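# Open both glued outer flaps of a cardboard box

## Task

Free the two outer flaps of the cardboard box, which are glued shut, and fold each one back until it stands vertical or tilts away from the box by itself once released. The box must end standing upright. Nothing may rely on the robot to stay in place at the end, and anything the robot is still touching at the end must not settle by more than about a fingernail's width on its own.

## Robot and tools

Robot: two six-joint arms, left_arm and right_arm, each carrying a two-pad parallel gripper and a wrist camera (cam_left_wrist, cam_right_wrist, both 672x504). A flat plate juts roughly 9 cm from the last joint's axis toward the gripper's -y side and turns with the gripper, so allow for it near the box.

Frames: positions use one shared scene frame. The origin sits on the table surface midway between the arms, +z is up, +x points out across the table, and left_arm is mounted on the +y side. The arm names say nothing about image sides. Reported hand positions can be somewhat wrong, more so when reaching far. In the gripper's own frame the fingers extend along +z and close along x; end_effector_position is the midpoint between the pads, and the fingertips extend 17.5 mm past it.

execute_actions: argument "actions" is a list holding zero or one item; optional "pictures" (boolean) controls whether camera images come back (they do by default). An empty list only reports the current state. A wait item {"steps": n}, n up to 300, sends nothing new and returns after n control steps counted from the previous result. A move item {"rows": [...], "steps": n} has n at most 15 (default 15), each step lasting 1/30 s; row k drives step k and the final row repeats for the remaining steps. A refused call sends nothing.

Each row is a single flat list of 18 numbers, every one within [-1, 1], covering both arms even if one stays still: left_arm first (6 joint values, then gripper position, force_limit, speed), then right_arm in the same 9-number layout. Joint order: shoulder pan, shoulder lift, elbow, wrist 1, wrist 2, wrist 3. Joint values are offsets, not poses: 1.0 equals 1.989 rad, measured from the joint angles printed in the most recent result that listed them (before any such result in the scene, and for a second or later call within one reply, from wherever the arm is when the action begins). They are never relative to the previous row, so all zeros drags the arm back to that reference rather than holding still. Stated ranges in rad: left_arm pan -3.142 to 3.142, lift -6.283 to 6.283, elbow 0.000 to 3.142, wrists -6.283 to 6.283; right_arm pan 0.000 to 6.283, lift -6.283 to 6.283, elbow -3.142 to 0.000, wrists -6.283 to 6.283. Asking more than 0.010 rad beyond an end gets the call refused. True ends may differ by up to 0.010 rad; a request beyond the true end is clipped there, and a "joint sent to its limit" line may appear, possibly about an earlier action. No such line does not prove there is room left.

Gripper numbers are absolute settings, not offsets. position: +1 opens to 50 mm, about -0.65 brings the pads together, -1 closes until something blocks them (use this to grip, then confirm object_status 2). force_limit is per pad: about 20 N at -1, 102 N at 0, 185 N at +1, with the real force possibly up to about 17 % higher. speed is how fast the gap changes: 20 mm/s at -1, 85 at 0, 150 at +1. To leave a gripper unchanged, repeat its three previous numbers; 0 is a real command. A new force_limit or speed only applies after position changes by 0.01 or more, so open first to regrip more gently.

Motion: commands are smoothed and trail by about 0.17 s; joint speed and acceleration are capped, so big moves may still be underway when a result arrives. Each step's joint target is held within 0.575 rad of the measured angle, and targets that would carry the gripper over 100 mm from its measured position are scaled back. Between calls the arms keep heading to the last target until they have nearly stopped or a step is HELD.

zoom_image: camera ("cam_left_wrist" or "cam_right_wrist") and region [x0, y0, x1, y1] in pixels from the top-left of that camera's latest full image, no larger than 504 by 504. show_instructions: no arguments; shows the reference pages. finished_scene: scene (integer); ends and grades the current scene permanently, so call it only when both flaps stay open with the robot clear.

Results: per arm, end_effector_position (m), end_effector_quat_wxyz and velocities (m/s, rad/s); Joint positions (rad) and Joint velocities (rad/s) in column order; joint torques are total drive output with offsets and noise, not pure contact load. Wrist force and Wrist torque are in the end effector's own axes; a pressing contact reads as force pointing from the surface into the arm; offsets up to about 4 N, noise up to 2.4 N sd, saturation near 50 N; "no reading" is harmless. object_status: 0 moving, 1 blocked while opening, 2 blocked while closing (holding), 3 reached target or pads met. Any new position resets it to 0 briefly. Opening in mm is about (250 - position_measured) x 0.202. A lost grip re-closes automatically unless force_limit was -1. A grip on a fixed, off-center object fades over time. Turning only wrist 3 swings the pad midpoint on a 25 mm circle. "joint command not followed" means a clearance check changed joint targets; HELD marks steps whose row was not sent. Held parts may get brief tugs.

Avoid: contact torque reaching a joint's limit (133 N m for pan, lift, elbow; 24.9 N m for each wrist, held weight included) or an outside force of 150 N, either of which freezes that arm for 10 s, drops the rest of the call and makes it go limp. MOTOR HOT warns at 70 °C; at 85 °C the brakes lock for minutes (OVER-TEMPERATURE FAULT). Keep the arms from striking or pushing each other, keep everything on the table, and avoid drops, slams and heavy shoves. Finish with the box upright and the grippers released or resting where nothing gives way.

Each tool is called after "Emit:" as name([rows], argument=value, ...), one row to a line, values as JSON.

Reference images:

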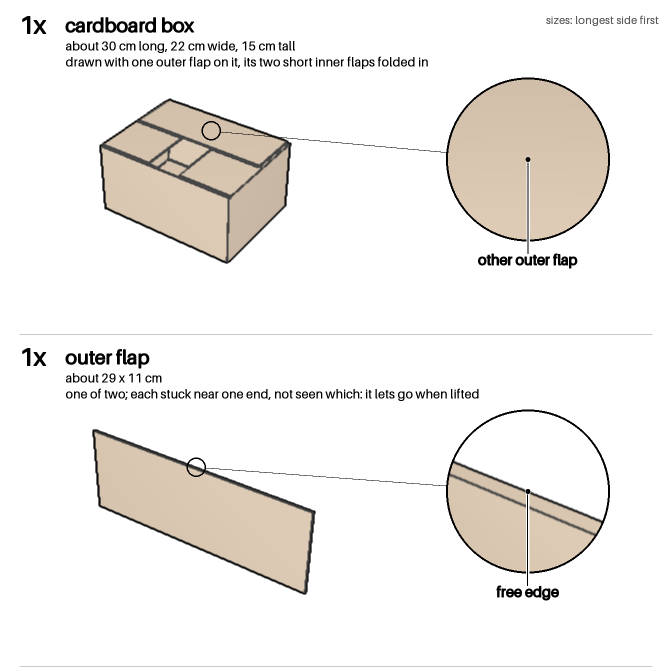

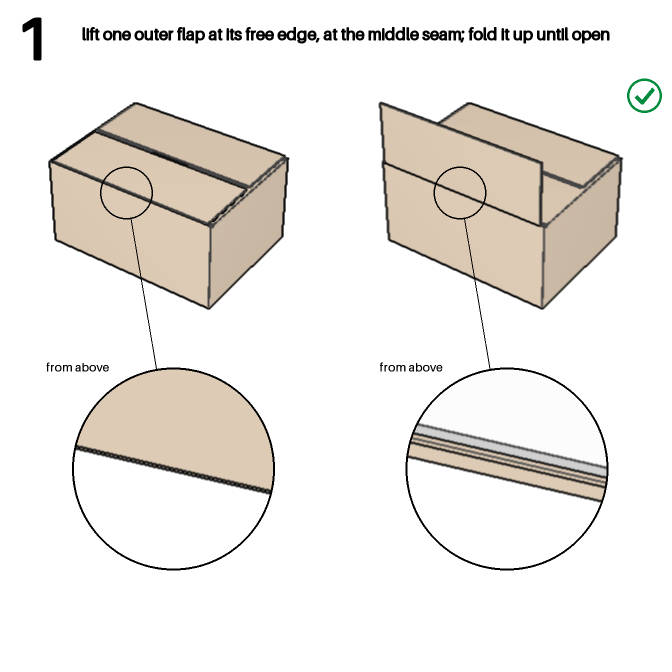

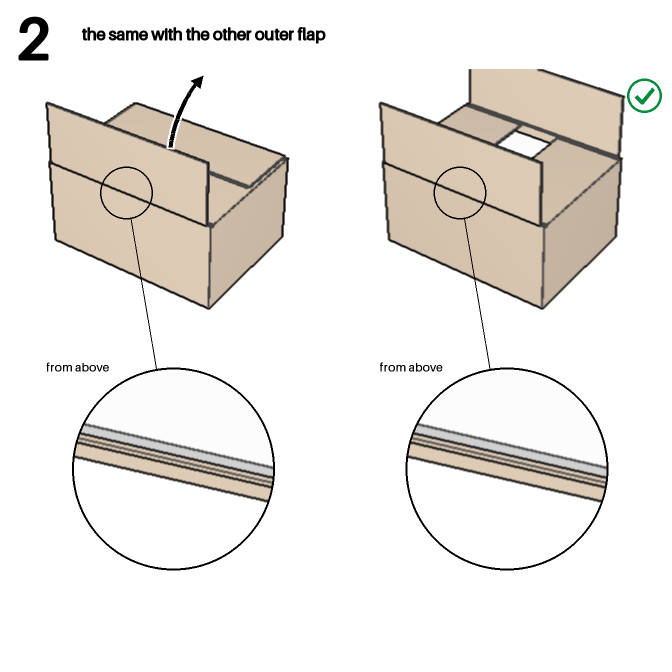

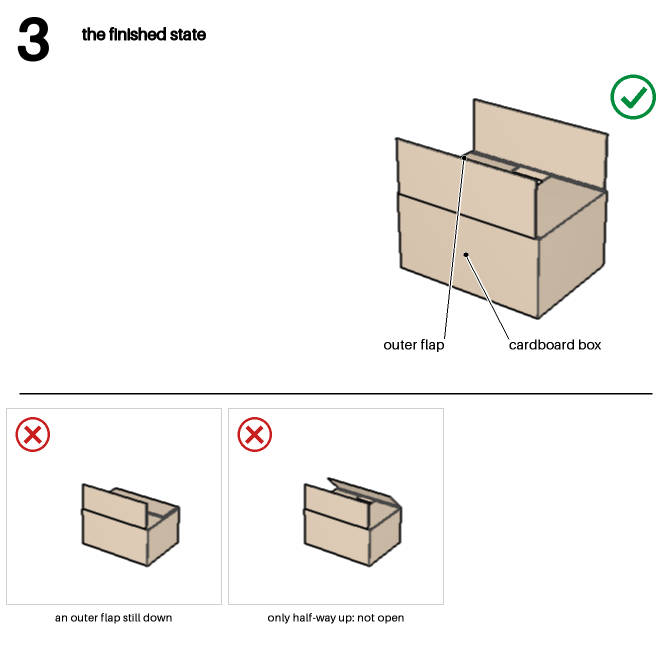

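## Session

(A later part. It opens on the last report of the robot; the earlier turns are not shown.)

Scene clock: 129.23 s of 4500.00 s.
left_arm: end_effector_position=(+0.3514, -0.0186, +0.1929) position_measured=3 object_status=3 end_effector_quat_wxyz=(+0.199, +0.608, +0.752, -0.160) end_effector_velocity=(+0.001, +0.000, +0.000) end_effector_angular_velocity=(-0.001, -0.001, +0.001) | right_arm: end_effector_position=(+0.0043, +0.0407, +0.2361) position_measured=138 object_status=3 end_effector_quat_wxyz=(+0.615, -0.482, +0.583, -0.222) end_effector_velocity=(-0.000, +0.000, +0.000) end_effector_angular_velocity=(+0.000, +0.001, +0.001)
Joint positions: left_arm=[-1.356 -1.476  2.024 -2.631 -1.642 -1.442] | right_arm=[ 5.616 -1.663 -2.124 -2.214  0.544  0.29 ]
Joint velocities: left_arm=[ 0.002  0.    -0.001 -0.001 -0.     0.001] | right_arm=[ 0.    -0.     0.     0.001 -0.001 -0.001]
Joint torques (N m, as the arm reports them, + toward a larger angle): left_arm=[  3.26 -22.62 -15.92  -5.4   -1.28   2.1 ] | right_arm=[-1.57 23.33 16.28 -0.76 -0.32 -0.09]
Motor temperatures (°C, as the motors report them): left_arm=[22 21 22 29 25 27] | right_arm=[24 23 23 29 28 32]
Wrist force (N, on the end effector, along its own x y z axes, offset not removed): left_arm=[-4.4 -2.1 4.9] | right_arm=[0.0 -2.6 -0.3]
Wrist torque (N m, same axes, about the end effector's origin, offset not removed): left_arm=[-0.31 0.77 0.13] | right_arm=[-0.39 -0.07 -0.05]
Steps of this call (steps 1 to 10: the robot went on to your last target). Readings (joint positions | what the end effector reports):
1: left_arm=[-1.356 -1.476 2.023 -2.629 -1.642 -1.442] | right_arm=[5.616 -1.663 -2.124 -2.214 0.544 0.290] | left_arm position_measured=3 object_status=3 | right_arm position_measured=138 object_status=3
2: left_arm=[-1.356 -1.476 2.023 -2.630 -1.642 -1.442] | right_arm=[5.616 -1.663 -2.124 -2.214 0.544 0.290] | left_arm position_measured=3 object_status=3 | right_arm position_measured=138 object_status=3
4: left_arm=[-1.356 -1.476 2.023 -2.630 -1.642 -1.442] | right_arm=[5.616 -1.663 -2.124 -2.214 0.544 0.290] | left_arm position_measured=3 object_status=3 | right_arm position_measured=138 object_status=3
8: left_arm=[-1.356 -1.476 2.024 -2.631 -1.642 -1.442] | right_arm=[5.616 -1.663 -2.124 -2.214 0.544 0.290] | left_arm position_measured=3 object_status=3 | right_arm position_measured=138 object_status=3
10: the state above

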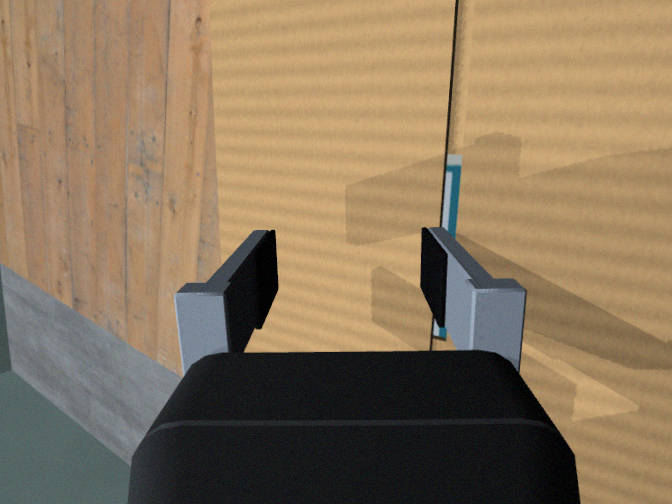

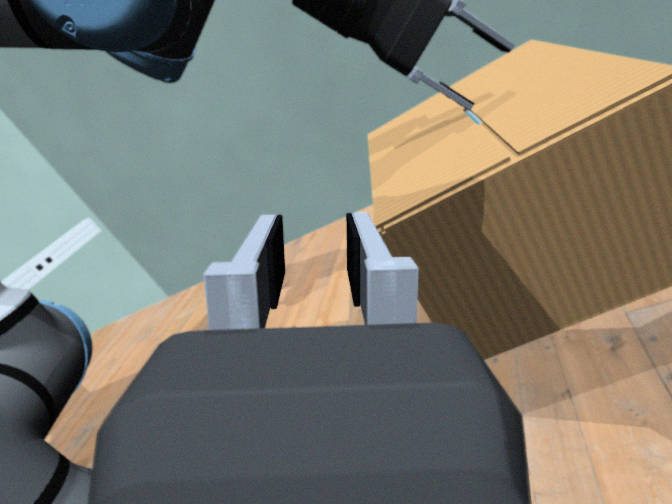

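Emit:
execute_actions([
  {"rows":[[0,0.005,0.007,-0.012,0,0,1,0,0,0,0,0,0,0,0,0.1,0,0]],"steps":15},
], pictures=false)

Emit:
execute_actions([
  {"steps":8},
])

Emit:
zoom_image(camera="cam_left_wrist", region=[360,130,540,350])

Emit:
zoom_image(camera="cam_right_wrist", region=[400,30,560,150])

Scene clock: 143.30 s of 4500.00 s.
left_arm: end_effector_position=(+0.3511, -0.0179, +0.1849) position_measured=3 object_status=3 end_effector_quat_wxyz=(+0.199, +0.608, +0.752, -0.160) end_effector_velocity=(-0.001, +0.000, -0.003) end_effector_angular_velocity=(+0.001, +0.001, -0.001) | right_arm: end_effector_position=(+0.0043, +0.0407, +0.2361) position_measured=138 object_status=3 end_effector_quat_wxyz=(+0.615, -0.482, +0.583, -0.222) end_effector_velocity=(+0.000, -0.000, +0.000) end_effector_angular_velocity=(-0.002, -0.000, -0.001)
Joint positions: left_arm=[-1.356 -1.466  2.037 -2.654 -1.642 -1.442] | right_arm=[ 5.616 -1.663 -2.124 -2.214  0.544  0.29 ]
Joint velocities: left_arm=[-0.002  0.003  0.005 -0.006  0.    -0.001] | right_arm=[ 0.     0.    -0.    -0.     0.001 -0.002]
Joint torques (N m, as the arm reports them, + toward a larger angle): left_arm=[ -3.57 -19.8  -13.63  -4.28  -0.73   1.88] | right_arm=[-1.34 21.93 16.02 -0.69 -0.57 -0.56]
Motor temperatures (°C, as the motors report them): left_arm=[22 21 22 29 25 27] | right_arm=[24 23 23 29 28 32]
Wrist force (N, on the end effector, along its own x y z axes, offset not removed): left_arm=[-6.0 -0.8 1.1] | right_arm=[1.3 -2.6 -0.2]
Wrist torque (N m, same axes, about the end effector's origin, offset not removed): left_arm=[-0.10 0.46 0.30] | right_arm=[-0.47 -0.19 -0.04]
Steps of this call (steps 1 to 15: the robot went on to your last target; steps 16 to 90: nothing new was sent; then 10.57 s passed at rest; steps 91 to 105: all 15 steps of this action). Readings (joint positions | what the end effector reports):
91: left_arm=[-1.356 -1.476 2.024 -2.631 -1.642 -1.442] | right_arm=[5.616 -1.663 -2.124 -2.214 0.544 0.290] | left_arm position_measured=3 object_status=3 | right_arm position_measured=138 object_status=3
92: left_arm=[-1.356 -1.475 2.025 -2.633 -1.642 -1.442] | right_arm=[5.616 -1.663 -2.124 -2.214 0.544 0.290] | left_arm position_measured=3 object_status=3 | right_arm position_measured=138 object_status=3
94: left_arm=[-1.356 -1.471 2.030 -2.641 -1.642 -1.442] | right_arm=[5.616 -1.663 -2.124 -2.214 0.544 0.290] | left_arm position_measured=3 object_status=3 | right_arm position_measured=138 object_status=3
98: left_arm=[-1.356 -1.468 2.035 -2.650 -1.642 -1.442] | right_arm=[5.616 -1.663 -2.124 -2.214 0.544 0.290] | left_arm position_measured=3 object_status=3 | right_arm position_measured=138 object_status=3
105: the state above

Scene clock: 143.57 s of 4500.00 s.
left_arm: end_effector_position=(+0.3511, -0.0179, +0.1846) position_measured=3 object_status=3 end_effector_quat_wxyz=(+0.199, +0.608, +0.752, -0.160) end_effector_velocity=(-0.001, -0.001, +0.000) end_effector_angular_velocity=(-0.000, -0.001, -0.002) | right_arm: end_effector_position=(+0.0043, +0.0407, +0.2361) position_measured=138 object_status=3 end_effector_quat_wxyz=(+0.615, -0.482, +0.583, -0.222) end_effector_velocity=(+0.000, -0.000, -0.000) end_effector_angular_velocity=(-0.001, -0.001, -0.000)
Joint positions: left_arm=[-1.356 -1.466  2.038 -2.655 -1.642 -1.442] | right_arm=[ 5.616 -1.663 -2.124 -2.214  0.544  0.29 ]
Joint velocities: left_arm=[-0.002  0.    -0.    -0.001  0.     0.001] | right_arm=[ 0.    -0.001 -0.001  0.001  0.001 -0.001]
Joint torques (N m, as the arm reports them, + toward a larger angle): left_arm=[ -3.44 -20.15 -12.63  -4.14   0.66   1.88] | right_arm=[-2.29 22.73 15.52 -0.53 -0.25 -0.16]
Motor temperatures (°C, as the motors report them): left_arm=[22 21 22 29 25 27] | right_arm=[24 23 23 29 28 32]
Wrist force (N, on the end effector, along its own x y z axes, offset not removed): left_arm=[-6.6 -3.0 1.0] | right_arm=[-0.2 -3.1 3.2]
Wrist torque (N m, same axes, about the end effector's origin, offset not removed): left_arm=[-0.32 0.47 0.10] | right_arm=[-0.32 0.10 -0.14]
Steps of this call (steps 1 to 8: the robot went on to your last target). Readings (joint positions | what the end effector reports):
1: left_arm=[-1.356 -1.466 2.037 -2.654 -1.642 -1.442] | right_arm=[5.616 -1.663 -2.124 -2.214 0.544 0.290] | left_arm position_measured=3 object_status=3 | right_arm position_measured=138 object_status=3
2: left_arm=[-1.356 -1.466 2.037 -2.654 -1.642 -1.442] | right_arm=[5.616 -1.663 -2.124 -2.214 0.544 0.290] | left_arm position_measured=3 object_status=3 | right_arm position_measured=138 object_status=3
4: left_arm=[-1.356 -1.466 2.038 -2.655 -1.642 -1.442] | right_arm=[5.616 -1.663 -2.124 -2.214 0.544 0.290] | left_arm position_measured=3 object_status=3 | right_arm position_measured=138 object_status=3
8: the state above

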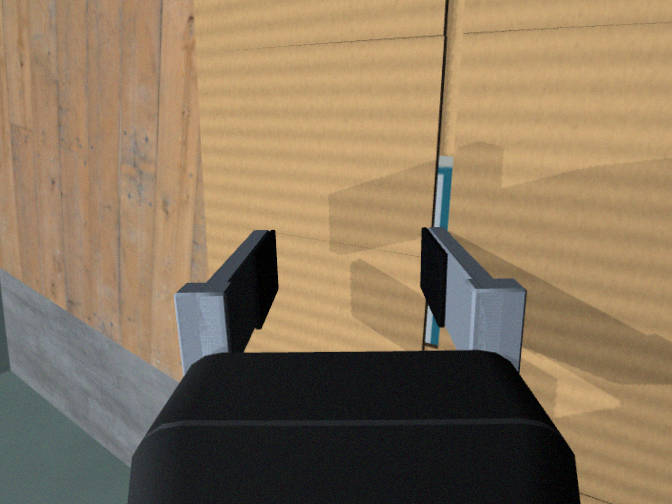

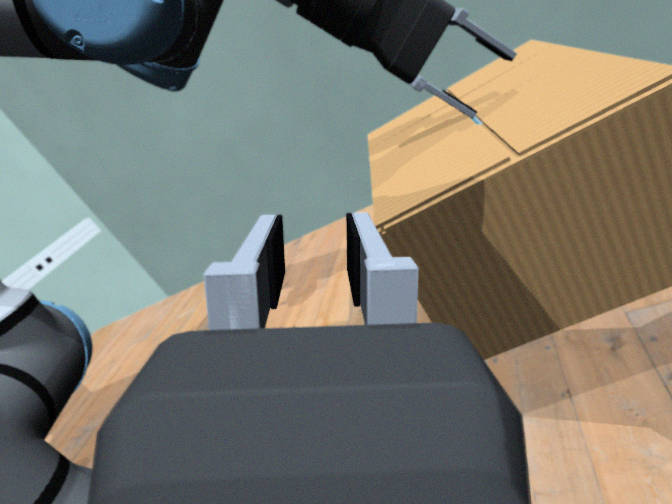

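Region (360, 130, 540, 350) of cam_left_wrist's 672x504 image, scaled by 2.291, with more detail than that image has; it fills the left 412 columns of this view, and the rest is white.

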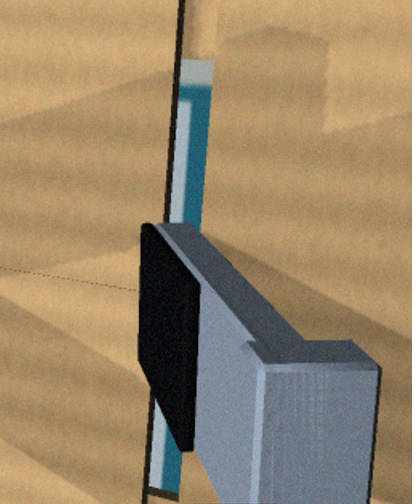

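Region (400, 30, 560, 150) of cam_right_wrist's 672x504 image, scaled by 3.150, with more detail than that image has; it fills the top 378 rows of this view, and the rest is white.

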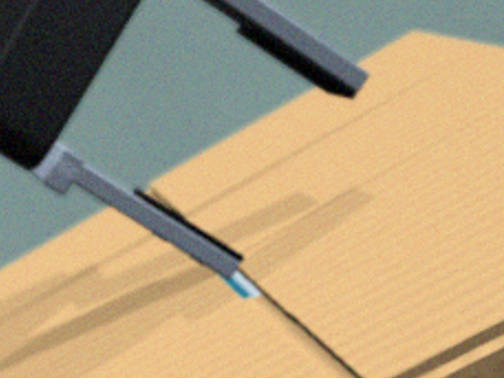

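Emit:
execute_actions([
  {"rows":[[0,-0.0068,0.0075,-0.0007,0,0,1,0,0,0,0,0,0,0,0,0.1,0,0],[0,-0.0068,0.0075,-0.0007,0,0,1,0,0,0,0,0,0,0,0,0.1,0,0],[0,-0.0068,0.0075,-0.0007,0,0,1,0,0,0,0,0,0,0,0,0.1,0,0],[0,-0.0068,0.0075,-0.0007,0,0,1,0,0,0,0,0,0,0,0,0.1,0,0],[0,-0.0068,0.0075,-0.0007,0,0,1,0,0,0,0,0,0,0,0,0.1,0,0],[0,-0.0068,0.0075,-0.0007,0,0,1,0,0,0,0,0,0,0,0,0.1,0,0],[0,-0.0068,0.0075,-0.0007,0,0,1,0,0,0,0,0,0,0,0,0.1,0,0],[0,-0.0032,0.0123,-0.0091,0,0,1,0,0,0,0,0,0,0,0,0.1,0,0]],"steps":15},
], pictures=false)

Emit:
execute_actions([
  {"steps":12},
])

Emit:
zoom_image(camera="cam_right_wrist", region=[400,30,560,150])

Scene clock: 152.80 s of 4500.00 s.
left_arm: end_effector_position=(+0.3490, -0.0120, +0.1803) position_measured=3 object_status=3 end_effector_quat_wxyz=(+0.199, +0.608, +0.752, -0.160) end_effector_velocity=(-0.001, +0.003, -0.010) end_effector_angular_velocity=(+0.002, +0.001, -0.001) | right_arm: end_effector_position=(+0.0043, +0.0407, +0.2361) position_measured=138 object_status=3 end_effector_quat_wxyz=(+0.615, -0.482, +0.583, -0.222) end_effector_velocity=(-0.000, -0.000, +0.000) end_effector_angular_velocity=(-0.000, -0.000, -0.000)
Joint positions: left_arm=[-1.356 -1.473  2.06  -2.669 -1.642 -1.442] | right_arm=[ 5.616 -1.663 -2.124 -2.214  0.544  0.29 ]
Joint velocities: left_arm=[-0.     0.009  0.02  -0.027 -0.     0.   ] | right_arm=[ 0.     0.     0.    -0.     0.    -0.001]
Joint torques (N m, as the arm reports them, + toward a larger angle): left_arm=[ -2.71 -13.78  -3.59   0.23   0.11   1.87] | right_arm=[-2.22 21.86 14.91 -0.79 -0.58 -0.26]
Motor temperatures (°C, as the motors report them): left_arm=[22 21 22 29 25 27] | right_arm=[24 23 23 29 28 32]
Wrist force (N, on the end effector, along its own x y z axes, offset not removed): left_arm=[-14.4 -1.0 -4.3] | right_arm=[-0.6 -0.9 -0.1]
Wrist torque (N m, same axes, about the end effector's origin, offset not removed): left_arm=[-0.28 -0.48 0.00] | right_arm=[0.00 0.21 -0.02]
Steps of this call (steps 1 to 15: the robot went on to your last target; steps 16 to 90: nothing new was sent; then 5.73 s passed at rest; steps 91 to 105: all 15 steps of this action). Readings (joint positions | what the end effector reports):
91: left_arm=[-1.356 -1.466 2.038 -2.655 -1.642 -1.442] | right_arm=[5.616 -1.663 -2.124 -2.214 0.544 0.290] | left_arm position_measured=3 object_status=3 | right_arm position_measured=138 object_status=3
92: left_arm=[-1.356 -1.467 2.039 -2.655 -1.642 -1.442] | right_arm=[5.616 -1.663 -2.124 -2.214 0.544 0.290] | left_arm position_measured=3 object_status=3 | right_arm position_measured=138 object_status=3
94: left_arm=[-1.356 -1.471 2.044 -2.655 -1.642 -1.442] | right_arm=[5.616 -1.663 -2.124 -2.214 0.544 0.290] | left_arm position_measured=3 object_status=3 | right_arm position_measured=138 object_status=3
98: left_arm=[-1.356 -1.476 2.050 -2.656 -1.642 -1.442] | right_arm=[5.616 -1.663 -2.124 -2.214 0.544 0.290] | left_arm position_measured=3 object_status=3 | right_arm position_measured=138 object_status=3
105: the state above

Scene clock: 153.20 s of 4500.00 s.
left_arm: end_effector_position=(+0.3488, -0.0117, +0.1790) position_measured=3 object_status=3 end_effector_quat_wxyz=(+0.199, +0.608, +0.752, -0.160) end_effector_velocity=(-0.001, -0.000, -0.001) end_effector_angular_velocity=(+0.001, +0.001, -0.001) | right_arm: end_effector_position=(+0.0043, +0.0407, +0.2361) position_measured=138 object_status=3 end_effector_quat_wxyz=(+0.615, -0.482, +0.583, -0.222) end_effector_velocity=(+0.000, -0.000, +0.000) end_effector_angular_velocity=(-0.001, -0.000, -0.001)
Joint positions: left_arm=[-1.356 -1.472  2.062 -2.673 -1.642 -1.442] | right_arm=[ 5.616 -1.663 -2.124 -2.214  0.544  0.29 ]
Joint velocities: left_arm=[-0.002  0.001  0.002 -0.001 -0.    -0.001] | right_arm=[-0.     0.     0.    -0.001  0.001 -0.001]
Joint torques (N m, as the arm reports them, + toward a larger angle): left_arm=[ -2.75 -10.87  -0.52   0.9   -2.2    1.81] | right_arm=[-2.51 22.22 16.87 -0.9  -0.48 -0.31]
Motor temperatures (°C, as the motors report them): left_arm=[22 21 22 29 25 27] | right_arm=[24 23 23 29 28 32]
Wrist force (N, on the end effector, along its own x y z axes, offset not removed): left_arm=[-20.2 -0.5 -9.8] | right_arm=[-0.4 0.8 -3.2]
Wrist torque (N m, same axes, about the end effector's origin, offset not removed): left_arm=[-0.19 0.04 0.12] | right_arm=[0.19 0.06 -0.01]
Steps of this call (steps 1 to 12: the robot went on to your last target). Readings (joint positions | what the end effector reports):
1: left_arm=[-1.356 -1.473 2.060 -2.670 -1.642 -1.442] | right_arm=[5.616 -1.663 -2.124 -2.214 0.544 0.290] | left_arm position_measured=3 object_status=3 | right_arm position_measured=138 object_status=3
2: left_arm=[-1.356 -1.473 2.061 -2.671 -1.642 -1.442] | right_arm=[5.616 -1.663 -2.124 -2.214 0.544 0.290] | left_arm position_measured=3 object_status=3 | right_arm position_measured=138 object_status=3
4: left_arm=[-1.356 -1.473 2.061 -2.672 -1.642 -1.442] | right_arm=[5.616 -1.663 -2.124 -2.214 0.544 0.290] | left_arm position_measured=3 object_status=3 | right_arm position_measured=138 object_status=3
8: left_arm=[-1.356 -1.472 2.062 -2.672 -1.642 -1.442] | right_arm=[5.616 -1.663 -2.124 -2.214 0.544 0.290] | left_arm position_measured=3 object_status=3 | right_arm position_measured=138 object_status=3
12: the state above

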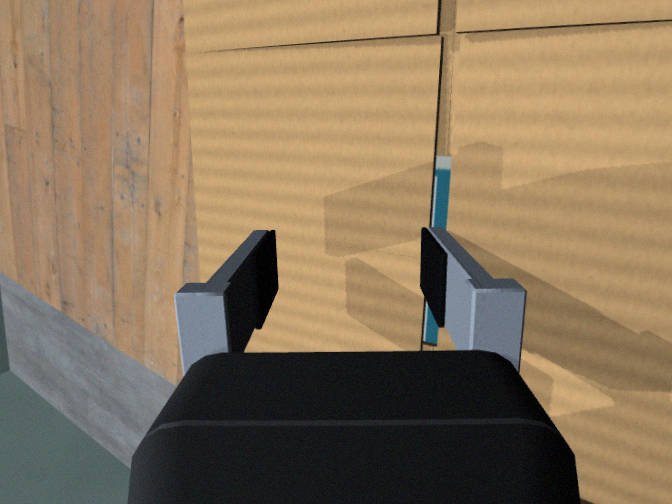

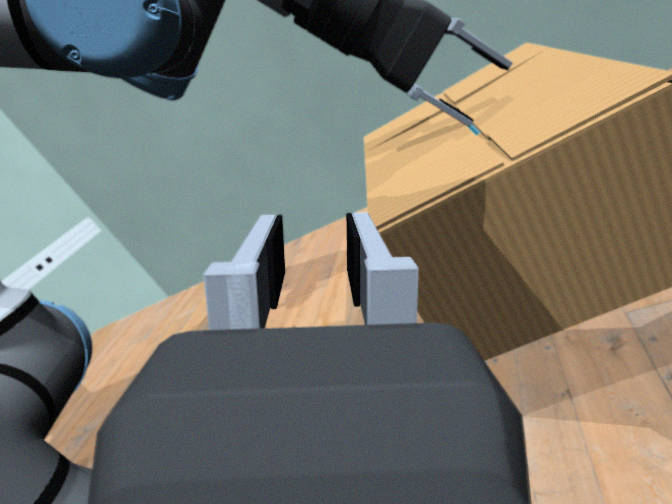

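Region (400, 30, 560, 150) of cam_right_wrist's 672x504 image, scaled by 3.150, with more detail than that image has; it fills the top 378 rows of this view, and the rest is white.

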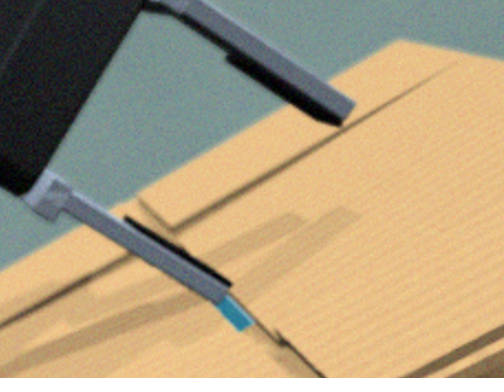

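Emit:
execute_actions([
  {"rows":[[0,-0.0047,-0.0064,0.0111,0,0,1,0,0,0,0,0,0,0,0,0.1,0,0],[0,-0.0047,-0.0064,0.0111,0,0,1,0,0,0,0,0,0,0,0,0.1,0,0],[0,-0.0047,-0.0064,0.0111,0,0,1,0,0,0,0,0,0,0,0,0.1,0,0],[0,-0.0047,-0.0064,0.0111,0,0,1,0,0,0,0,0,0,0,0,0.1,0,0],[0,-0.0047,-0.0064,0.0111,0,0,1,0,0,0,0,0,0,0,0,0.1,0,0],[0,-0.0047,-0.0064,0.0111,0,0,1,0,0,0,0,0,0,0,0,0.1,0,0],[0,-0.0047,-0.0064,0.0111,0,0,1,0,0,0,0,0,0,0,0,0.1,0,0],[0,-0.0047,-0.0064,0.0111,0,0,1,0,0,0,0,0,0,0,0,0.1,0,0],[0,-0.0127,0.0023,0.0104,0,0,1,0,0,0,0,0,0,0,0,0.1,0,0]],"steps":15},
], pictures=false)

Emit:
execute_actions([
  {"steps":10},
], pictures=false)

Emit:
execute_actions([
  {"rows":[[0,0.0047,0.0064,-0.0111,0,0,1,0,0,0,0,0,0,0,0,0.1,0,0]],"steps":15},
], pictures=false)

Emit:
execute_actions([
  {"steps":8},
])

Emit:
zoom_image(camera="cam_right_wrist", region=[400,30,560,150])

Scene clock: 165.73 s of 4500.00 s.
left_arm: end_effector_position=(+0.3473, -0.0077, +0.1864) position_measured=3 object_status=3 end_effector_quat_wxyz=(+0.199, +0.608, +0.752, -0.160) end_effector_velocity=(-0.005, +0.014, +0.002) end_effector_angular_velocity=(+0.000, +0.000, +0.001) | right_arm: end_effector_position=(+0.0043, +0.0407, +0.2361) position_measured=138 object_status=3 end_effector_quat_wxyz=(+0.615, -0.482, +0.583, -0.222) end_effector_velocity=(-0.000, +0.000, +0.000) end_effector_angular_velocity=(-0.000, +0.000, -0.000)
Joint positions: left_arm=[-1.356 -1.493  2.062 -2.652 -1.642 -1.442] | right_arm=[ 5.616 -1.663 -2.124 -2.214  0.544  0.29 ]
Joint velocities: left_arm=[ 0.001 -0.037  0.034  0.003  0.    -0.   ] | right_arm=[-0.     0.     0.001 -0.001  0.    -0.   ]
Joint torques (N m, as the arm reports them, + toward a larger angle): left_arm=[ -3.39 -35.92 -17.46  -2.06  -0.01   1.9 ] | right_arm=[-3.16 23.57 16.01 -0.7  -0.26 -0.13]
Motor temperatures (°C, as the motors report them): left_arm=[22 21 22 29 25 27] | right_arm=[24 23 23 29 28 32]
Wrist force (N, on the end effector, along its own x y z axes, offset not removed): left_arm=[-3.8 -0.6 5.2] | right_arm=[-1.3 -3.2 3.8]
Wrist torque (N m, same axes, about the end effector's origin, offset not removed): left_arm=[0.01 0.48 0.11] | right_arm=[-0.35 0.04 0.01]
Steps of this call (steps 1 to 15: the robot went on to your last target; steps 16 to 90: nothing new was sent; then 9.03 s passed at rest; steps 91 to 105: all 15 steps of this action). Readings (joint positions | what the end effector reports):
91: left_arm=[-1.356 -1.472 2.062 -2.673 -1.642 -1.442] | right_arm=[5.616 -1.663 -2.124 -2.214 0.544 0.290] | left_arm position_measured=3 object_status=3 | right_arm position_measured=138 object_status=3
92: left_arm=[-1.356 -1.473 2.061 -2.671 -1.642 -1.442] | right_arm=[5.616 -1.663 -2.124 -2.214 0.544 0.290] | left_arm position_measured=3 object_status=3 | right_arm position_measured=138 object_status=3
94: left_arm=[-1.356 -1.476 2.057 -2.664 -1.642 -1.442] | right_arm=[5.616 -1.663 -2.124 -2.214 0.544 0.290] | left_arm position_measured=3 object_status=3 | right_arm position_measured=138 object_status=3
98: left_arm=[-1.356 -1.479 2.052 -2.655 -1.642 -1.442] | right_arm=[5.616 -1.663 -2.124 -2.214 0.544 0.290] | left_arm position_measured=3 object_status=3 | right_arm position_measured=138 object_status=3
105: the state above

Scene clock: 166.07 s of 4500.00 s.
left_arm: end_effector_position=(+0.3467, -0.0060, +0.1867) position_measured=3 object_status=3 end_effector_quat_wxyz=(+0.199, +0.608, +0.752, -0.160) end_effector_velocity=(-0.001, +0.001, +0.000) end_effector_angular_velocity=(-0.000, -0.001, -0.001) | right_arm: end_effector_position=(+0.0043, +0.0407, +0.2361) position_measured=138 object_status=3 end_effector_quat_wxyz=(+0.615, -0.482, +0.583, -0.222) end_effector_velocity=(-0.000, +0.000, -0.000) end_effector_angular_velocity=(+0.000, +0.000, +0.000)
Joint positions: left_arm=[-1.356 -1.497  2.066 -2.652 -1.642 -1.442] | right_arm=[ 5.616 -1.663 -2.124 -2.214  0.544  0.29 ]
Joint velocities: left_arm=[-0.001 -0.003  0.002  0.     0.     0.001] | right_arm=[-0. -0.  0.  0. -0.  0.]
Joint torques (N m, as the arm reports them, + toward a larger angle): left_arm=[ -2.98 -35.65 -15.25  -2.45   1.93   1.91] | right_arm=[-1.   22.64 15.01 -0.74 -0.6  -0.05]
Motor temperatures (°C, as the motors report them): left_arm=[22 21 22 29 25 27] | right_arm=[24 23 23 29 28 32]
Wrist force (N, on the end effector, along its own x y z axes, offset not removed): left_arm=[-1.3 -1.3 4.7] | right_arm=[-0.2 -0.3 -1.1]
Wrist torque (N m, same axes, about the end effector's origin, offset not removed): left_arm=[-0.26 0.28 0.02] | right_arm=[0.09 0.06 -0.10]
Steps of this call (steps 1 to 10: the robot went on to your last target). Readings (joint positions | what the end effector reports):
1: left_arm=[-1.356 -1.494 2.063 -2.652 -1.642 -1.442] | right_arm=[5.616 -1.663 -2.124 -2.214 0.544 0.290] | left_arm position_measured=3 object_status=3 | right_arm position_measured=138 object_status=3
2: left_arm=[-1.356 -1.495 2.064 -2.652 -1.642 -1.442] | right_arm=[5.616 -1.663 -2.124 -2.214 0.544 0.290] | left_arm position_measured=3 object_status=3 | right_arm position_measured=138 object_status=3
4: left_arm=[-1.356 -1.496 2.065 -2.652 -1.642 -1.442] | right_arm=[5.616 -1.663 -2.124 -2.214 0.544 0.290] | left_arm position_measured=3 object_status=3 | right_arm position_measured=138 object_status=3
8: left_arm=[-1.356 -1.497 2.066 -2.652 -1.642 -1.442] | right_arm=[5.616 -1.663 -2.124 -2.214 0.544 0.290] | left_arm position_measured=3 object_status=3 | right_arm position_measured=138 object_status=3
10: the state above

Scene clock: 166.57 s of 4500.00 s.
left_arm: end_effector_position=(+0.3464, -0.0053, +0.1796) position_measured=3 object_status=3 end_effector_quat_wxyz=(+0.199, +0.608, +0.752, -0.160) end_effector_velocity=(-0.000, +0.000, -0.002) end_effector_angular_velocity=(+0.001, +0.000, -0.001) | right_arm: end_effector_position=(+0.0043, +0.0407, +0.2361) position_measured=138 object_status=3 end_effector_quat_wxyz=(+0.615, -0.482, +0.583, -0.222) end_effector_velocity=(-0.000, +0.000, +0.000) end_effector_angular_velocity=(-0.001, -0.001, +0.000)
Joint positions: left_arm=[-1.356 -1.488  2.079 -2.673 -1.642 -1.442] | right_arm=[ 5.616 -1.663 -2.124 -2.214  0.544  0.29 ]
Joint velocities: left_arm=[-0.     0.003  0.004 -0.005 -0.     0.001] | right_arm=[-0.    -0.001  0.001 -0.001 -0.    -0.001]
Joint torques (N m, as the arm reports them, + toward a larger angle): left_arm=[-3.12 -6.65 -4.06 -0.74  2.52  1.85] | right_arm=[-2.57 23.27 15.8  -0.87 -0.31 -0.22]
Motor temperatures (°C, as the motors report them): left_arm=[22 21 22 29 25 27] | right_arm=[24 23 23 29 28 32]
Wrist force (N, on the end effector, along its own x y z axes, offset not removed): left_arm=[-11.5 1.7 -17.5] | right_arm=[0.3 -2.0 2.0]
Wrist torque (N m, same axes, about the end effector's origin, offset not removed): left_arm=[-0.11 0.51 0.11] | right_arm=[-0.17 -0.08 0.06]
Steps of this call (steps 1 to 15: all 15 steps of this action). Readings (joint positions | what the end effector reports):
1: left_arm=[-1.356 -1.497 2.066 -2.652 -1.642 -1.442] | right_arm=[5.616 -1.663 -2.124 -2.214 0.544 0.290] | left_arm position_measured=3 object_status=3 | right_arm position_measured=138 object_status=3
2: left_arm=[-1.356 -1.497 2.067 -2.653 -1.642 -1.442] | right_arm=[5.616 -1.663 -2.124 -2.214 0.544 0.290] | left_arm position_measured=3 object_status=3 | right_arm position_measured=138 object_status=3
4: left_arm=[-1.356 -1.494 2.072 -2.661 -1.642 -1.442] | right_arm=[5.616 -1.663 -2.124 -2.214 0.544 0.290] | left_arm position_measured=3 object_status=3 | right_arm position_measured=138 object_status=3
8: left_arm=[-1.356 -1.490 2.076 -2.670 -1.642 -1.442] | right_arm=[5.616 -1.663 -2.124 -2.214 0.544 0.290] | left_arm position_measured=3 object_status=3 | right_arm position_measured=138 object_status=3
15: the state above

Scene clock: 166.83 s of 4500.00 s.
left_arm: end_effector_position=(+0.3464, -0.0053, +0.1792) position_measured=3 object_status=3 end_effector_quat_wxyz=(+0.199, +0.608, +0.752, -0.160) end_effector_velocity=(-0.000, -0.001, +0.001) end_effector_angular_velocity=(-0.002, -0.000, -0.000) | right_arm: end_effector_position=(+0.0043, +0.0407, +0.2361) position_measured=138 object_status=3 end_effector_quat_wxyz=(+0.615, -0.482, +0.583, -0.222) end_effector_velocity=(+0.000, -0.000, -0.000) end_effector_angular_velocity=(-0.001, -0.001, -0.000)
Joint positions: left_arm=[-1.356 -1.488  2.079 -2.674 -1.642 -1.442] | right_arm=[ 5.616 -1.663 -2.124 -2.214  0.544  0.29 ]
Joint velocities: left_arm=[-0.001  0.001 -0.002 -0.001  0.    -0.001] | right_arm=[-0.    -0.    -0.001 -0.    -0.     0.   ]
Joint torques (N m, as the arm reports them, + toward a larger angle): left_arm=[-3.49 -2.88 -0.69  0.28  2.51  1.86] | right_arm=[-1.96 23.48 15.73 -0.69 -0.69 -0.19]
Motor temperatures (°C, as the motors report them): left_arm=[22 21 22 29 25 27] | right_arm=[24 23 23 29 28 32]
Wrist force (N, on the end effector, along its own x y z axes, offset not removed): left_arm=[-12.6 -2.4 -24.8] | right_arm=[-2.4 -0.1 -0.8]
Wrist torque (N m, same axes, about the end effector's origin, offset not removed): left_arm=[-0.82 0.19 0.20] | right_arm=[0.13 0.37 -0.14]
Steps of this call (steps 1 to 8: the robot went on to your last target). Readings (joint positions | what the end effector reports):
1: left_arm=[-1.356 -1.488 2.079 -2.674 -1.642 -1.442] | right_arm=[5.616 -1.663 -2.124 -2.214 0.544 0.290] | left_arm position_measured=3 object_status=3 | right_arm position_measured=138 object_status=3
2: left_arm=[-1.356 -1.488 2.079 -2.674 -1.642 -1.442] | right_arm=[5.616 -1.663 -2.124 -2.214 0.544 0.290] | left_arm position_measured=3 object_status=3 | right_arm position_measured=138 object_status=3
4: left_arm=[-1.356 -1.488 2.079 -2.674 -1.642 -1.442] | right_arm=[5.616 -1.663 -2.124 -2.214 0.544 0.290] | left_arm position_measured=3 object_status=3 | right_arm position_measured=138 object_status=3
8: the state above

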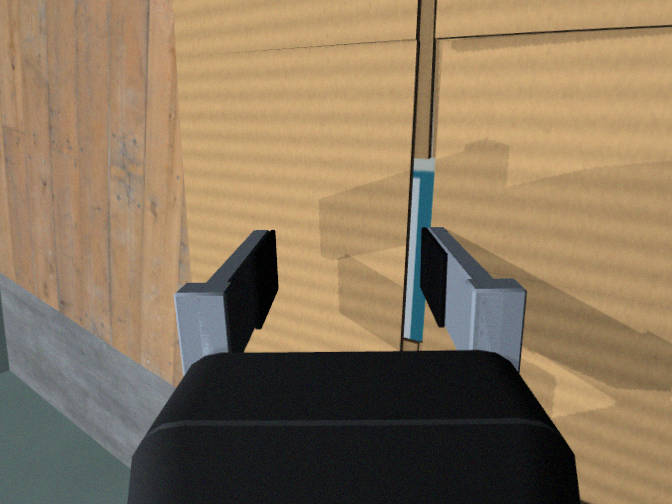

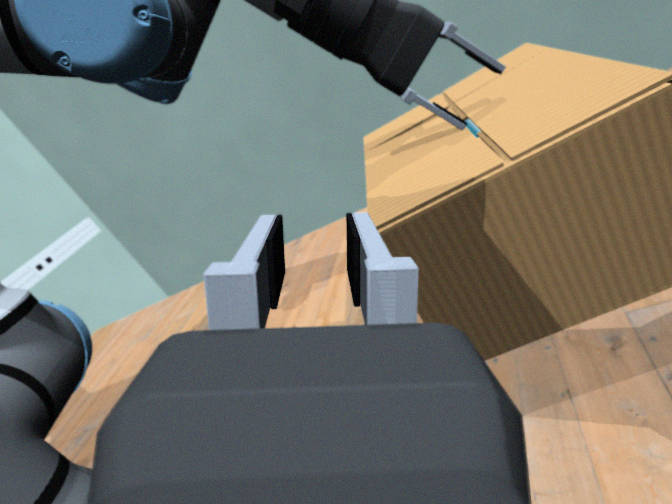

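Region (400, 30, 560, 150) of cam_right_wrist's 672x504 image, scaled by 3.150, with more detail than that image has; it fills the top 378 rows of this view, and the rest is white.

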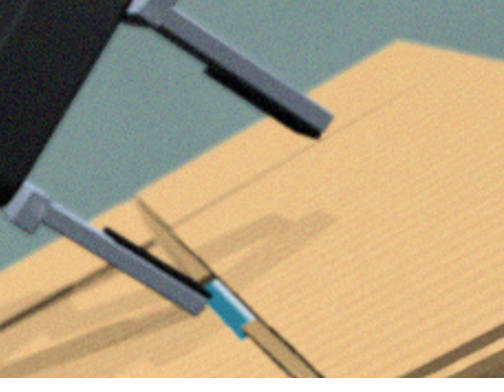

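Emit:
execute_actions([
  {"rows":[[0,0.0105,-0.0084,-0.0021,0,0,1,0,0,0,0,0,0,0,0,0.1,0,0]],"steps":15},
], pictures=false)

Emit:
execute_actions([
  {"steps":8},
])

Emit:
zoom_image(camera="cam_right_wrist", region=[400,30,560,150])

Scene clock: 175.43 s of 4500.00 s.
left_arm: end_effector_position=(+0.3491, -0.0124, +0.1771) position_measured=3 object_status=3 end_effector_quat_wxyz=(+0.199, +0.608, +0.752, -0.160) end_effector_velocity=(+0.001, -0.003, +0.000) end_effector_angular_velocity=(-0.002, -0.001, -0.001) | right_arm: end_effector_position=(+0.0043, +0.0407, +0.2361) position_measured=138 object_status=3 end_effector_quat_wxyz=(+0.615, -0.482, +0.583, -0.222) end_effector_velocity=(+0.000, -0.000, -0.000) end_effector_angular_velocity=(+0.000, -0.000, -0.001)
Joint positions: left_arm=[-1.356 -1.468  2.063 -2.678 -1.642 -1.442] | right_arm=[ 5.616 -1.663 -2.124 -2.214  0.544  0.29 ]
Joint velocities: left_arm=[-0.001  0.005 -0.005 -0.001  0.     0.   ] | right_arm=[-0.001  0.    -0.001  0.    -0.     0.001]
Joint torques (N m, as the arm reports them, + toward a larger angle): left_arm=[ -2.07  -8.57 -18.67  -2.31   2.07   1.79] | right_arm=[-1.54 22.36 15.84 -0.85 -0.53 -0.14]
Motor temperatures (°C, as the motors report them): left_arm=[22 21 22 29 25 27] | right_arm=[24 23 23 29 28 32]
Wrist force (N, on the end effector, along its own x y z axes, offset not removed): left_arm=[-6.5 -5.2 -23.6] | right_arm=[0.8 0.3 2.0]
Wrist torque (N m, same axes, about the end effector's origin, offset not removed): left_arm=[-0.35 1.02 0.22] | right_arm=[0.16 -0.11 -0.12]
Steps of this call (steps 1 to 15: the robot went on to your last target; steps 16 to 90: nothing new was sent; then 5.10 s passed at rest; steps 91 to 105: all 15 steps of this action). Readings (joint positions | what the end effector reports):
91: left_arm=[-1.356 -1.488 2.079 -2.674 -1.642 -1.442] | right_arm=[5.616 -1.663 -2.124 -2.214 0.544 0.290] | left_arm position_measured=3 object_status=3 | right_arm position_measured=138 object_status=3
92: left_arm=[-1.356 -1.486 2.078 -2.674 -1.642 -1.442] | right_arm=[5.616 -1.663 -2.124 -2.214 0.544 0.290] | left_arm position_measured=3 object_status=3 | right_arm position_measured=138 object_status=3
94: left_arm=[-1.356 -1.479 2.072 -2.676 -1.642 -1.442] | right_arm=[5.616 -1.663 -2.124 -2.214 0.544 0.290] | left_arm position_measured=3 object_status=3 | right_arm position_measured=138 object_status=3
98: left_arm=[-1.356 -1.471 2.066 -2.677 -1.642 -1.442] | right_arm=[5.616 -1.663 -2.124 -2.214 0.544 0.290] | left_arm position_measured=3 object_status=3 | right_arm position_measured=138 object_status=3
105: the state above

Scene clock: 175.70 s of 4500.00 s.
left_arm: end_effector_position=(+0.3492, -0.0127, +0.1771) position_measured=3 object_status=3 end_effector_quat_wxyz=(+0.199, +0.608, +0.752, -0.160) end_effector_velocity=(+0.000, -0.000, -0.000) end_effector_angular_velocity=(+0.000, +0.000, +0.000) | right_arm: end_effector_position=(+0.0043, +0.0407, +0.2361) position_measured=138 object_status=3 end_effector_quat_wxyz=(+0.615, -0.482, +0.583, -0.222) end_effector_velocity=(-0.000, +0.000, -0.001) end_effector_angular_velocity=(+0.001, -0.000, +0.000)
Joint positions: left_arm=[-1.356 -1.467  2.062 -2.678 -1.642 -1.442] | right_arm=[ 5.616 -1.663 -2.124 -2.214  0.544  0.29 ]
Joint velocities: left_arm=[ 0.     0.001 -0.    -0.    -0.    -0.   ] | right_arm=[ 0.    -0.002 -0.     0.001 -0.     0.002]
Joint torques (N m, as the arm reports them, + toward a larger angle): left_arm=[ -1.85  -5.47 -19.59  -2.15   2.12   1.85] | right_arm=[-2.3  22.13 15.36 -0.75 -0.38 -0.18]
Motor temperatures (°C, as the motors report them): left_arm=[22 21 22 29 25 27] | right_arm=[24 23 23 29 28 32]
Wrist force (N, on the end effector, along its own x y z axes, offset not removed): left_arm=[-0.9 -1.3 -26.3] | right_arm=[0.5 0.9 0.5]
Wrist torque (N m, same axes, about the end effector's origin, offset not removed): left_arm=[0.13 -0.04 0.28] | right_arm=[0.25 -0.05 -0.06]
Steps of this call (steps 1 to 8: the robot went on to your last target). Readings (joint positions | what the end effector reports):
1: left_arm=[-1.356 -1.467 2.063 -2.678 -1.642 -1.442] | right_arm=[5.616 -1.663 -2.124 -2.214 0.544 0.290] | left_arm position_measured=3 object_status=3 | right_arm position_measured=138 object_status=3
2: left_arm=[-1.356 -1.467 2.063 -2.678 -1.642 -1.442] | right_arm=[5.616 -1.663 -2.124 -2.214 0.544 0.290] | left_arm position_measured=3 object_status=3 | right_arm position_measured=138 object_status=3
4: left_arm=[-1.356 -1.467 2.062 -2.678 -1.642 -1.442] | right_arm=[5.616 -1.663 -2.124 -2.214 0.544 0.290] | left_arm position_measured=3 object_status=3 | right_arm position_measured=138 object_status=3
8: the state above

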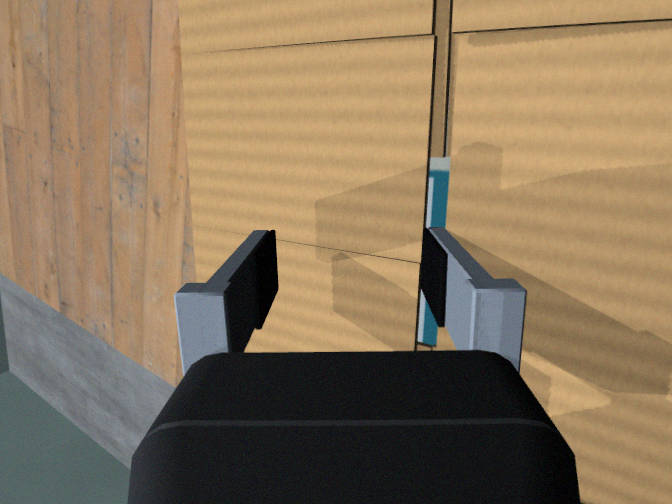

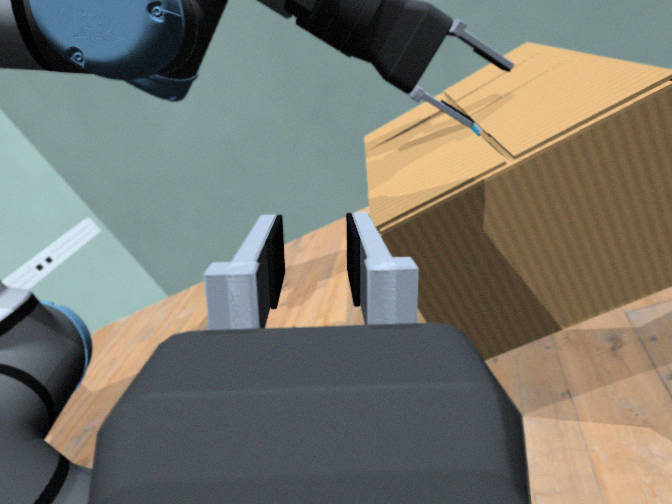

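Region (400, 30, 560, 150) of cam_right_wrist's 672x504 image, scaled by 3.150, with more detail than that image has; it fills the top 378 rows of this view, and the rest is white.

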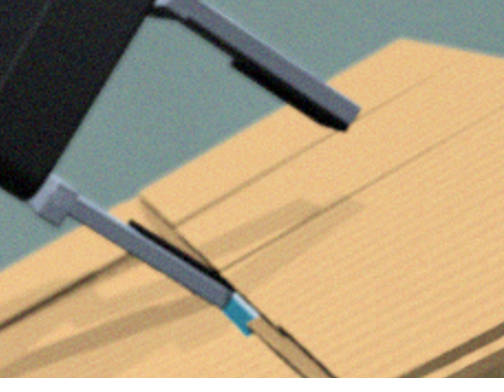

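Emit:
execute_actions([
  {"rows":[[0,0.0058,-0.0006,-0.0052,0,0,1,0,0,0,0,0,0,0,0,0.1,0,0]],"steps":15},
], pictures=false)

Emit:
execute_actions([
  {"steps":8},
])

Emit:
zoom_image(camera="cam_right_wrist", region=[400,30,560,150])

Scene clock: 184.33 s of 4500.00 s.
left_arm: end_effector_position=(+0.3501, -0.0150, +0.1734) position_measured=3 object_status=3 end_effector_quat_wxyz=(+0.199, +0.608, +0.752, -0.160) end_effector_velocity=(+0.001, +0.001, -0.002) end_effector_angular_velocity=(+0.003, +0.001, +0.003) | right_arm: end_effector_position=(+0.0043, +0.0407, +0.2361) position_measured=138 object_status=3 end_effector_quat_wxyz=(+0.615, -0.482, +0.583, -0.222) end_effector_velocity=(-0.000, +0.000, +0.000) end_effector_angular_velocity=(-0.002, -0.002, +0.001)
Joint positions: left_arm=[-1.356 -1.456  2.061 -2.688 -1.642 -1.442] | right_arm=[ 5.616 -1.663 -2.124 -2.214  0.544  0.29 ]
Joint velocities: left_arm=[ 0.002  0.003  0.002 -0.002  0.    -0.001] | right_arm=[-0.    -0.     0.    -0.002 -0.001 -0.001]
Joint torques (N m, as the arm reports them, + toward a larger angle): left_arm=[ 4.2  11.42 -5.93  2.67  2.12  1.86] | right_arm=[-3.05 22.27 15.41 -0.77 -0.44 -0.09]
Motor temperatures (°C, as the motors report them): left_arm=[22 21 22 29 25 27] | right_arm=[24 23 23 29 28 32]
Wrist force (N, on the end effector, along its own x y z axes, offset not removed): left_arm=[-18.8 -4.3 -50.0] | right_arm=[-0.8 -1.6 0.2]
Wrist torque (N m, same axes, about the end effector's origin, offset not removed): left_arm=[0.17 2.00 0.36] | right_arm=[-0.22 0.26 -0.04]
Steps of this call (steps 1 to 15: the robot went on to your last target; steps 16 to 90: nothing new was sent; then 5.13 s passed at rest; steps 91 to 105: all 15 steps of this action). Readings (joint positions | what the end effector reports):
91: left_arm=[-1.356 -1.467 2.062 -2.678 -1.642 -1.442] | right_arm=[5.616 -1.663 -2.124 -2.214 0.544 0.290] | left_arm position_measured=3 object_status=3 | right_arm position_measured=138 object_status=3
92: left_arm=[-1.356 -1.466 2.062 -2.679 -1.642 -1.442] | right_arm=[5.616 -1.663 -2.124 -2.214 0.544 0.290] | left_arm position_measured=3 object_status=3 | right_arm position_measured=138 object_status=3
94: left_arm=[-1.356 -1.462 2.062 -2.683 -1.642 -1.442] | right_arm=[5.616 -1.663 -2.124 -2.214 0.544 0.290] | left_arm position_measured=3 object_status=3 | right_arm position_measured=138 object_status=3
98: left_arm=[-1.356 -1.458 2.061 -2.687 -1.642 -1.442] | right_arm=[5.616 -1.663 -2.124 -2.214 0.544 0.290] | left_arm position_measured=3 object_status=3 | right_arm position_measured=138 object_status=3
105: the state above

Scene clock: 184.60 s of 4500.00 s.
left_arm: end_effector_position=(+0.3501, -0.0151, +0.1732) position_measured=3 object_status=3 end_effector_quat_wxyz=(+0.199, +0.608, +0.752, -0.160) end_effector_velocity=(+0.001, +0.000, -0.000) end_effector_angular_velocity=(+0.000, +0.001, +0.003) | right_arm: end_effector_position=(+0.0043, +0.0407, +0.2361) position_measured=138 object_status=3 end_effector_quat_wxyz=(+0.615, -0.482, +0.583, -0.222) end_effector_velocity=(+0.000, -0.000, -0.000) end_effector_angular_velocity=(-0.000, -0.001, -0.001)
Joint positions: left_arm=[-1.356 -1.456  2.061 -2.688 -1.642 -1.442] | right_arm=[ 5.616 -1.663 -2.124 -2.214  0.544  0.29 ]
Joint velocities: left_arm=[ 0.002  0.001 -0.001  0.     0.    -0.001] | right_arm=[ 0.    -0.001 -0.    -0.     0.001  0.001]
Joint torques (N m, as the arm reports them, + toward a larger angle): left_arm=[ 3.29 15.5  -5.17  2.46  2.19  1.93] | right_arm=[-1.77 22.63 14.78 -0.55 -0.72 -0.3 ]
Motor temperatures (°C, as the motors report them): left_arm=[22 21 22 29 25 27] | right_arm=[24 23 23 29 28 32]
Wrist force (N, on the end effector, along its own x y z axes, offset not removed): left_arm=[-14.4 -5.8 -50.0] | right_arm=[0.0 0.5 -0.5]
Wrist torque (N m, same axes, about the end effector's origin, offset not removed): left_arm=[-0.12 2.03 0.64] | right_arm=[-0.01 0.04 -0.05]
Steps of this call (steps 1 to 8: the robot went on to your last target). Readings (joint positions | what the end effector reports):
1: left_arm=[-1.356 -1.456 2.061 -2.688 -1.642 -1.442] | right_arm=[5.616 -1.663 -2.124 -2.214 0.544 0.290] | left_arm position_measured=3 object_status=3 | right_arm position_measured=138 object_status=3
2: left_arm=[-1.356 -1.456 2.061 -2.688 -1.642 -1.442] | right_arm=[5.616 -1.663 -2.124 -2.214 0.544 0.290] | left_arm position_measured=3 object_status=3 | right_arm position_measured=138 object_status=3
4: left_arm=[-1.356 -1.456 2.061 -2.688 -1.642 -1.442] | right_arm=[5.616 -1.663 -2.124 -2.214 0.544 0.290] | left_arm position_measured=3 object_status=3 | right_arm position_measured=138 object_status=3
8: the state above

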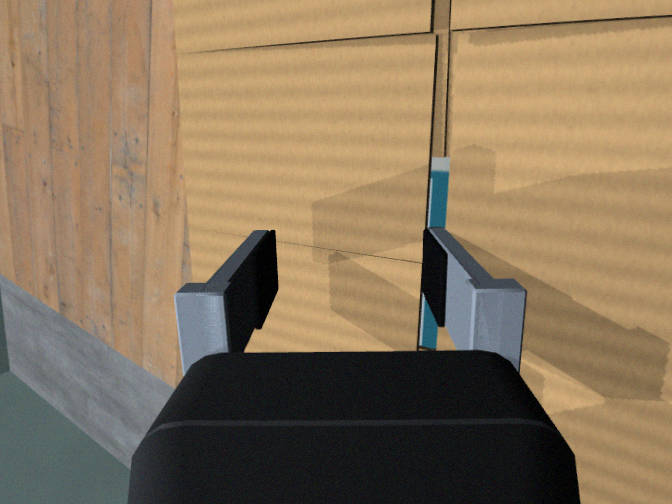

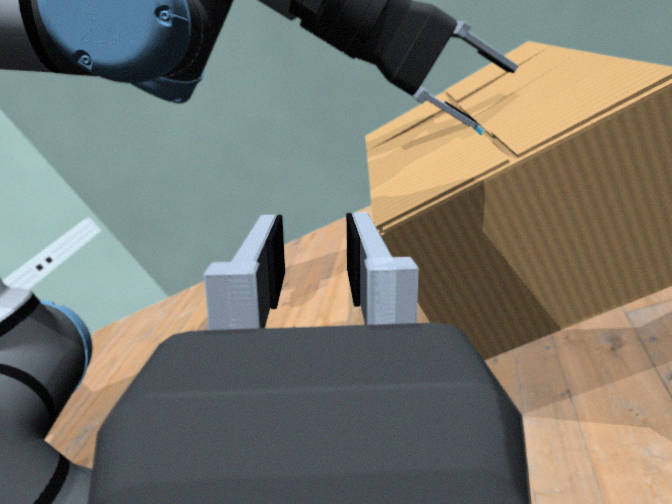

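Region (400, 30, 560, 150) of cam_right_wrist's 672x504 image, scaled by 3.150, with more detail than that image has; it fills the top 378 rows of this view, and the rest is white.

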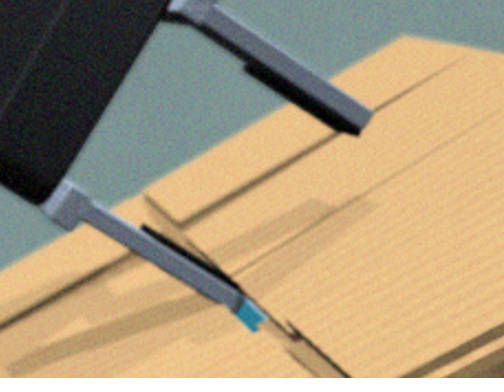

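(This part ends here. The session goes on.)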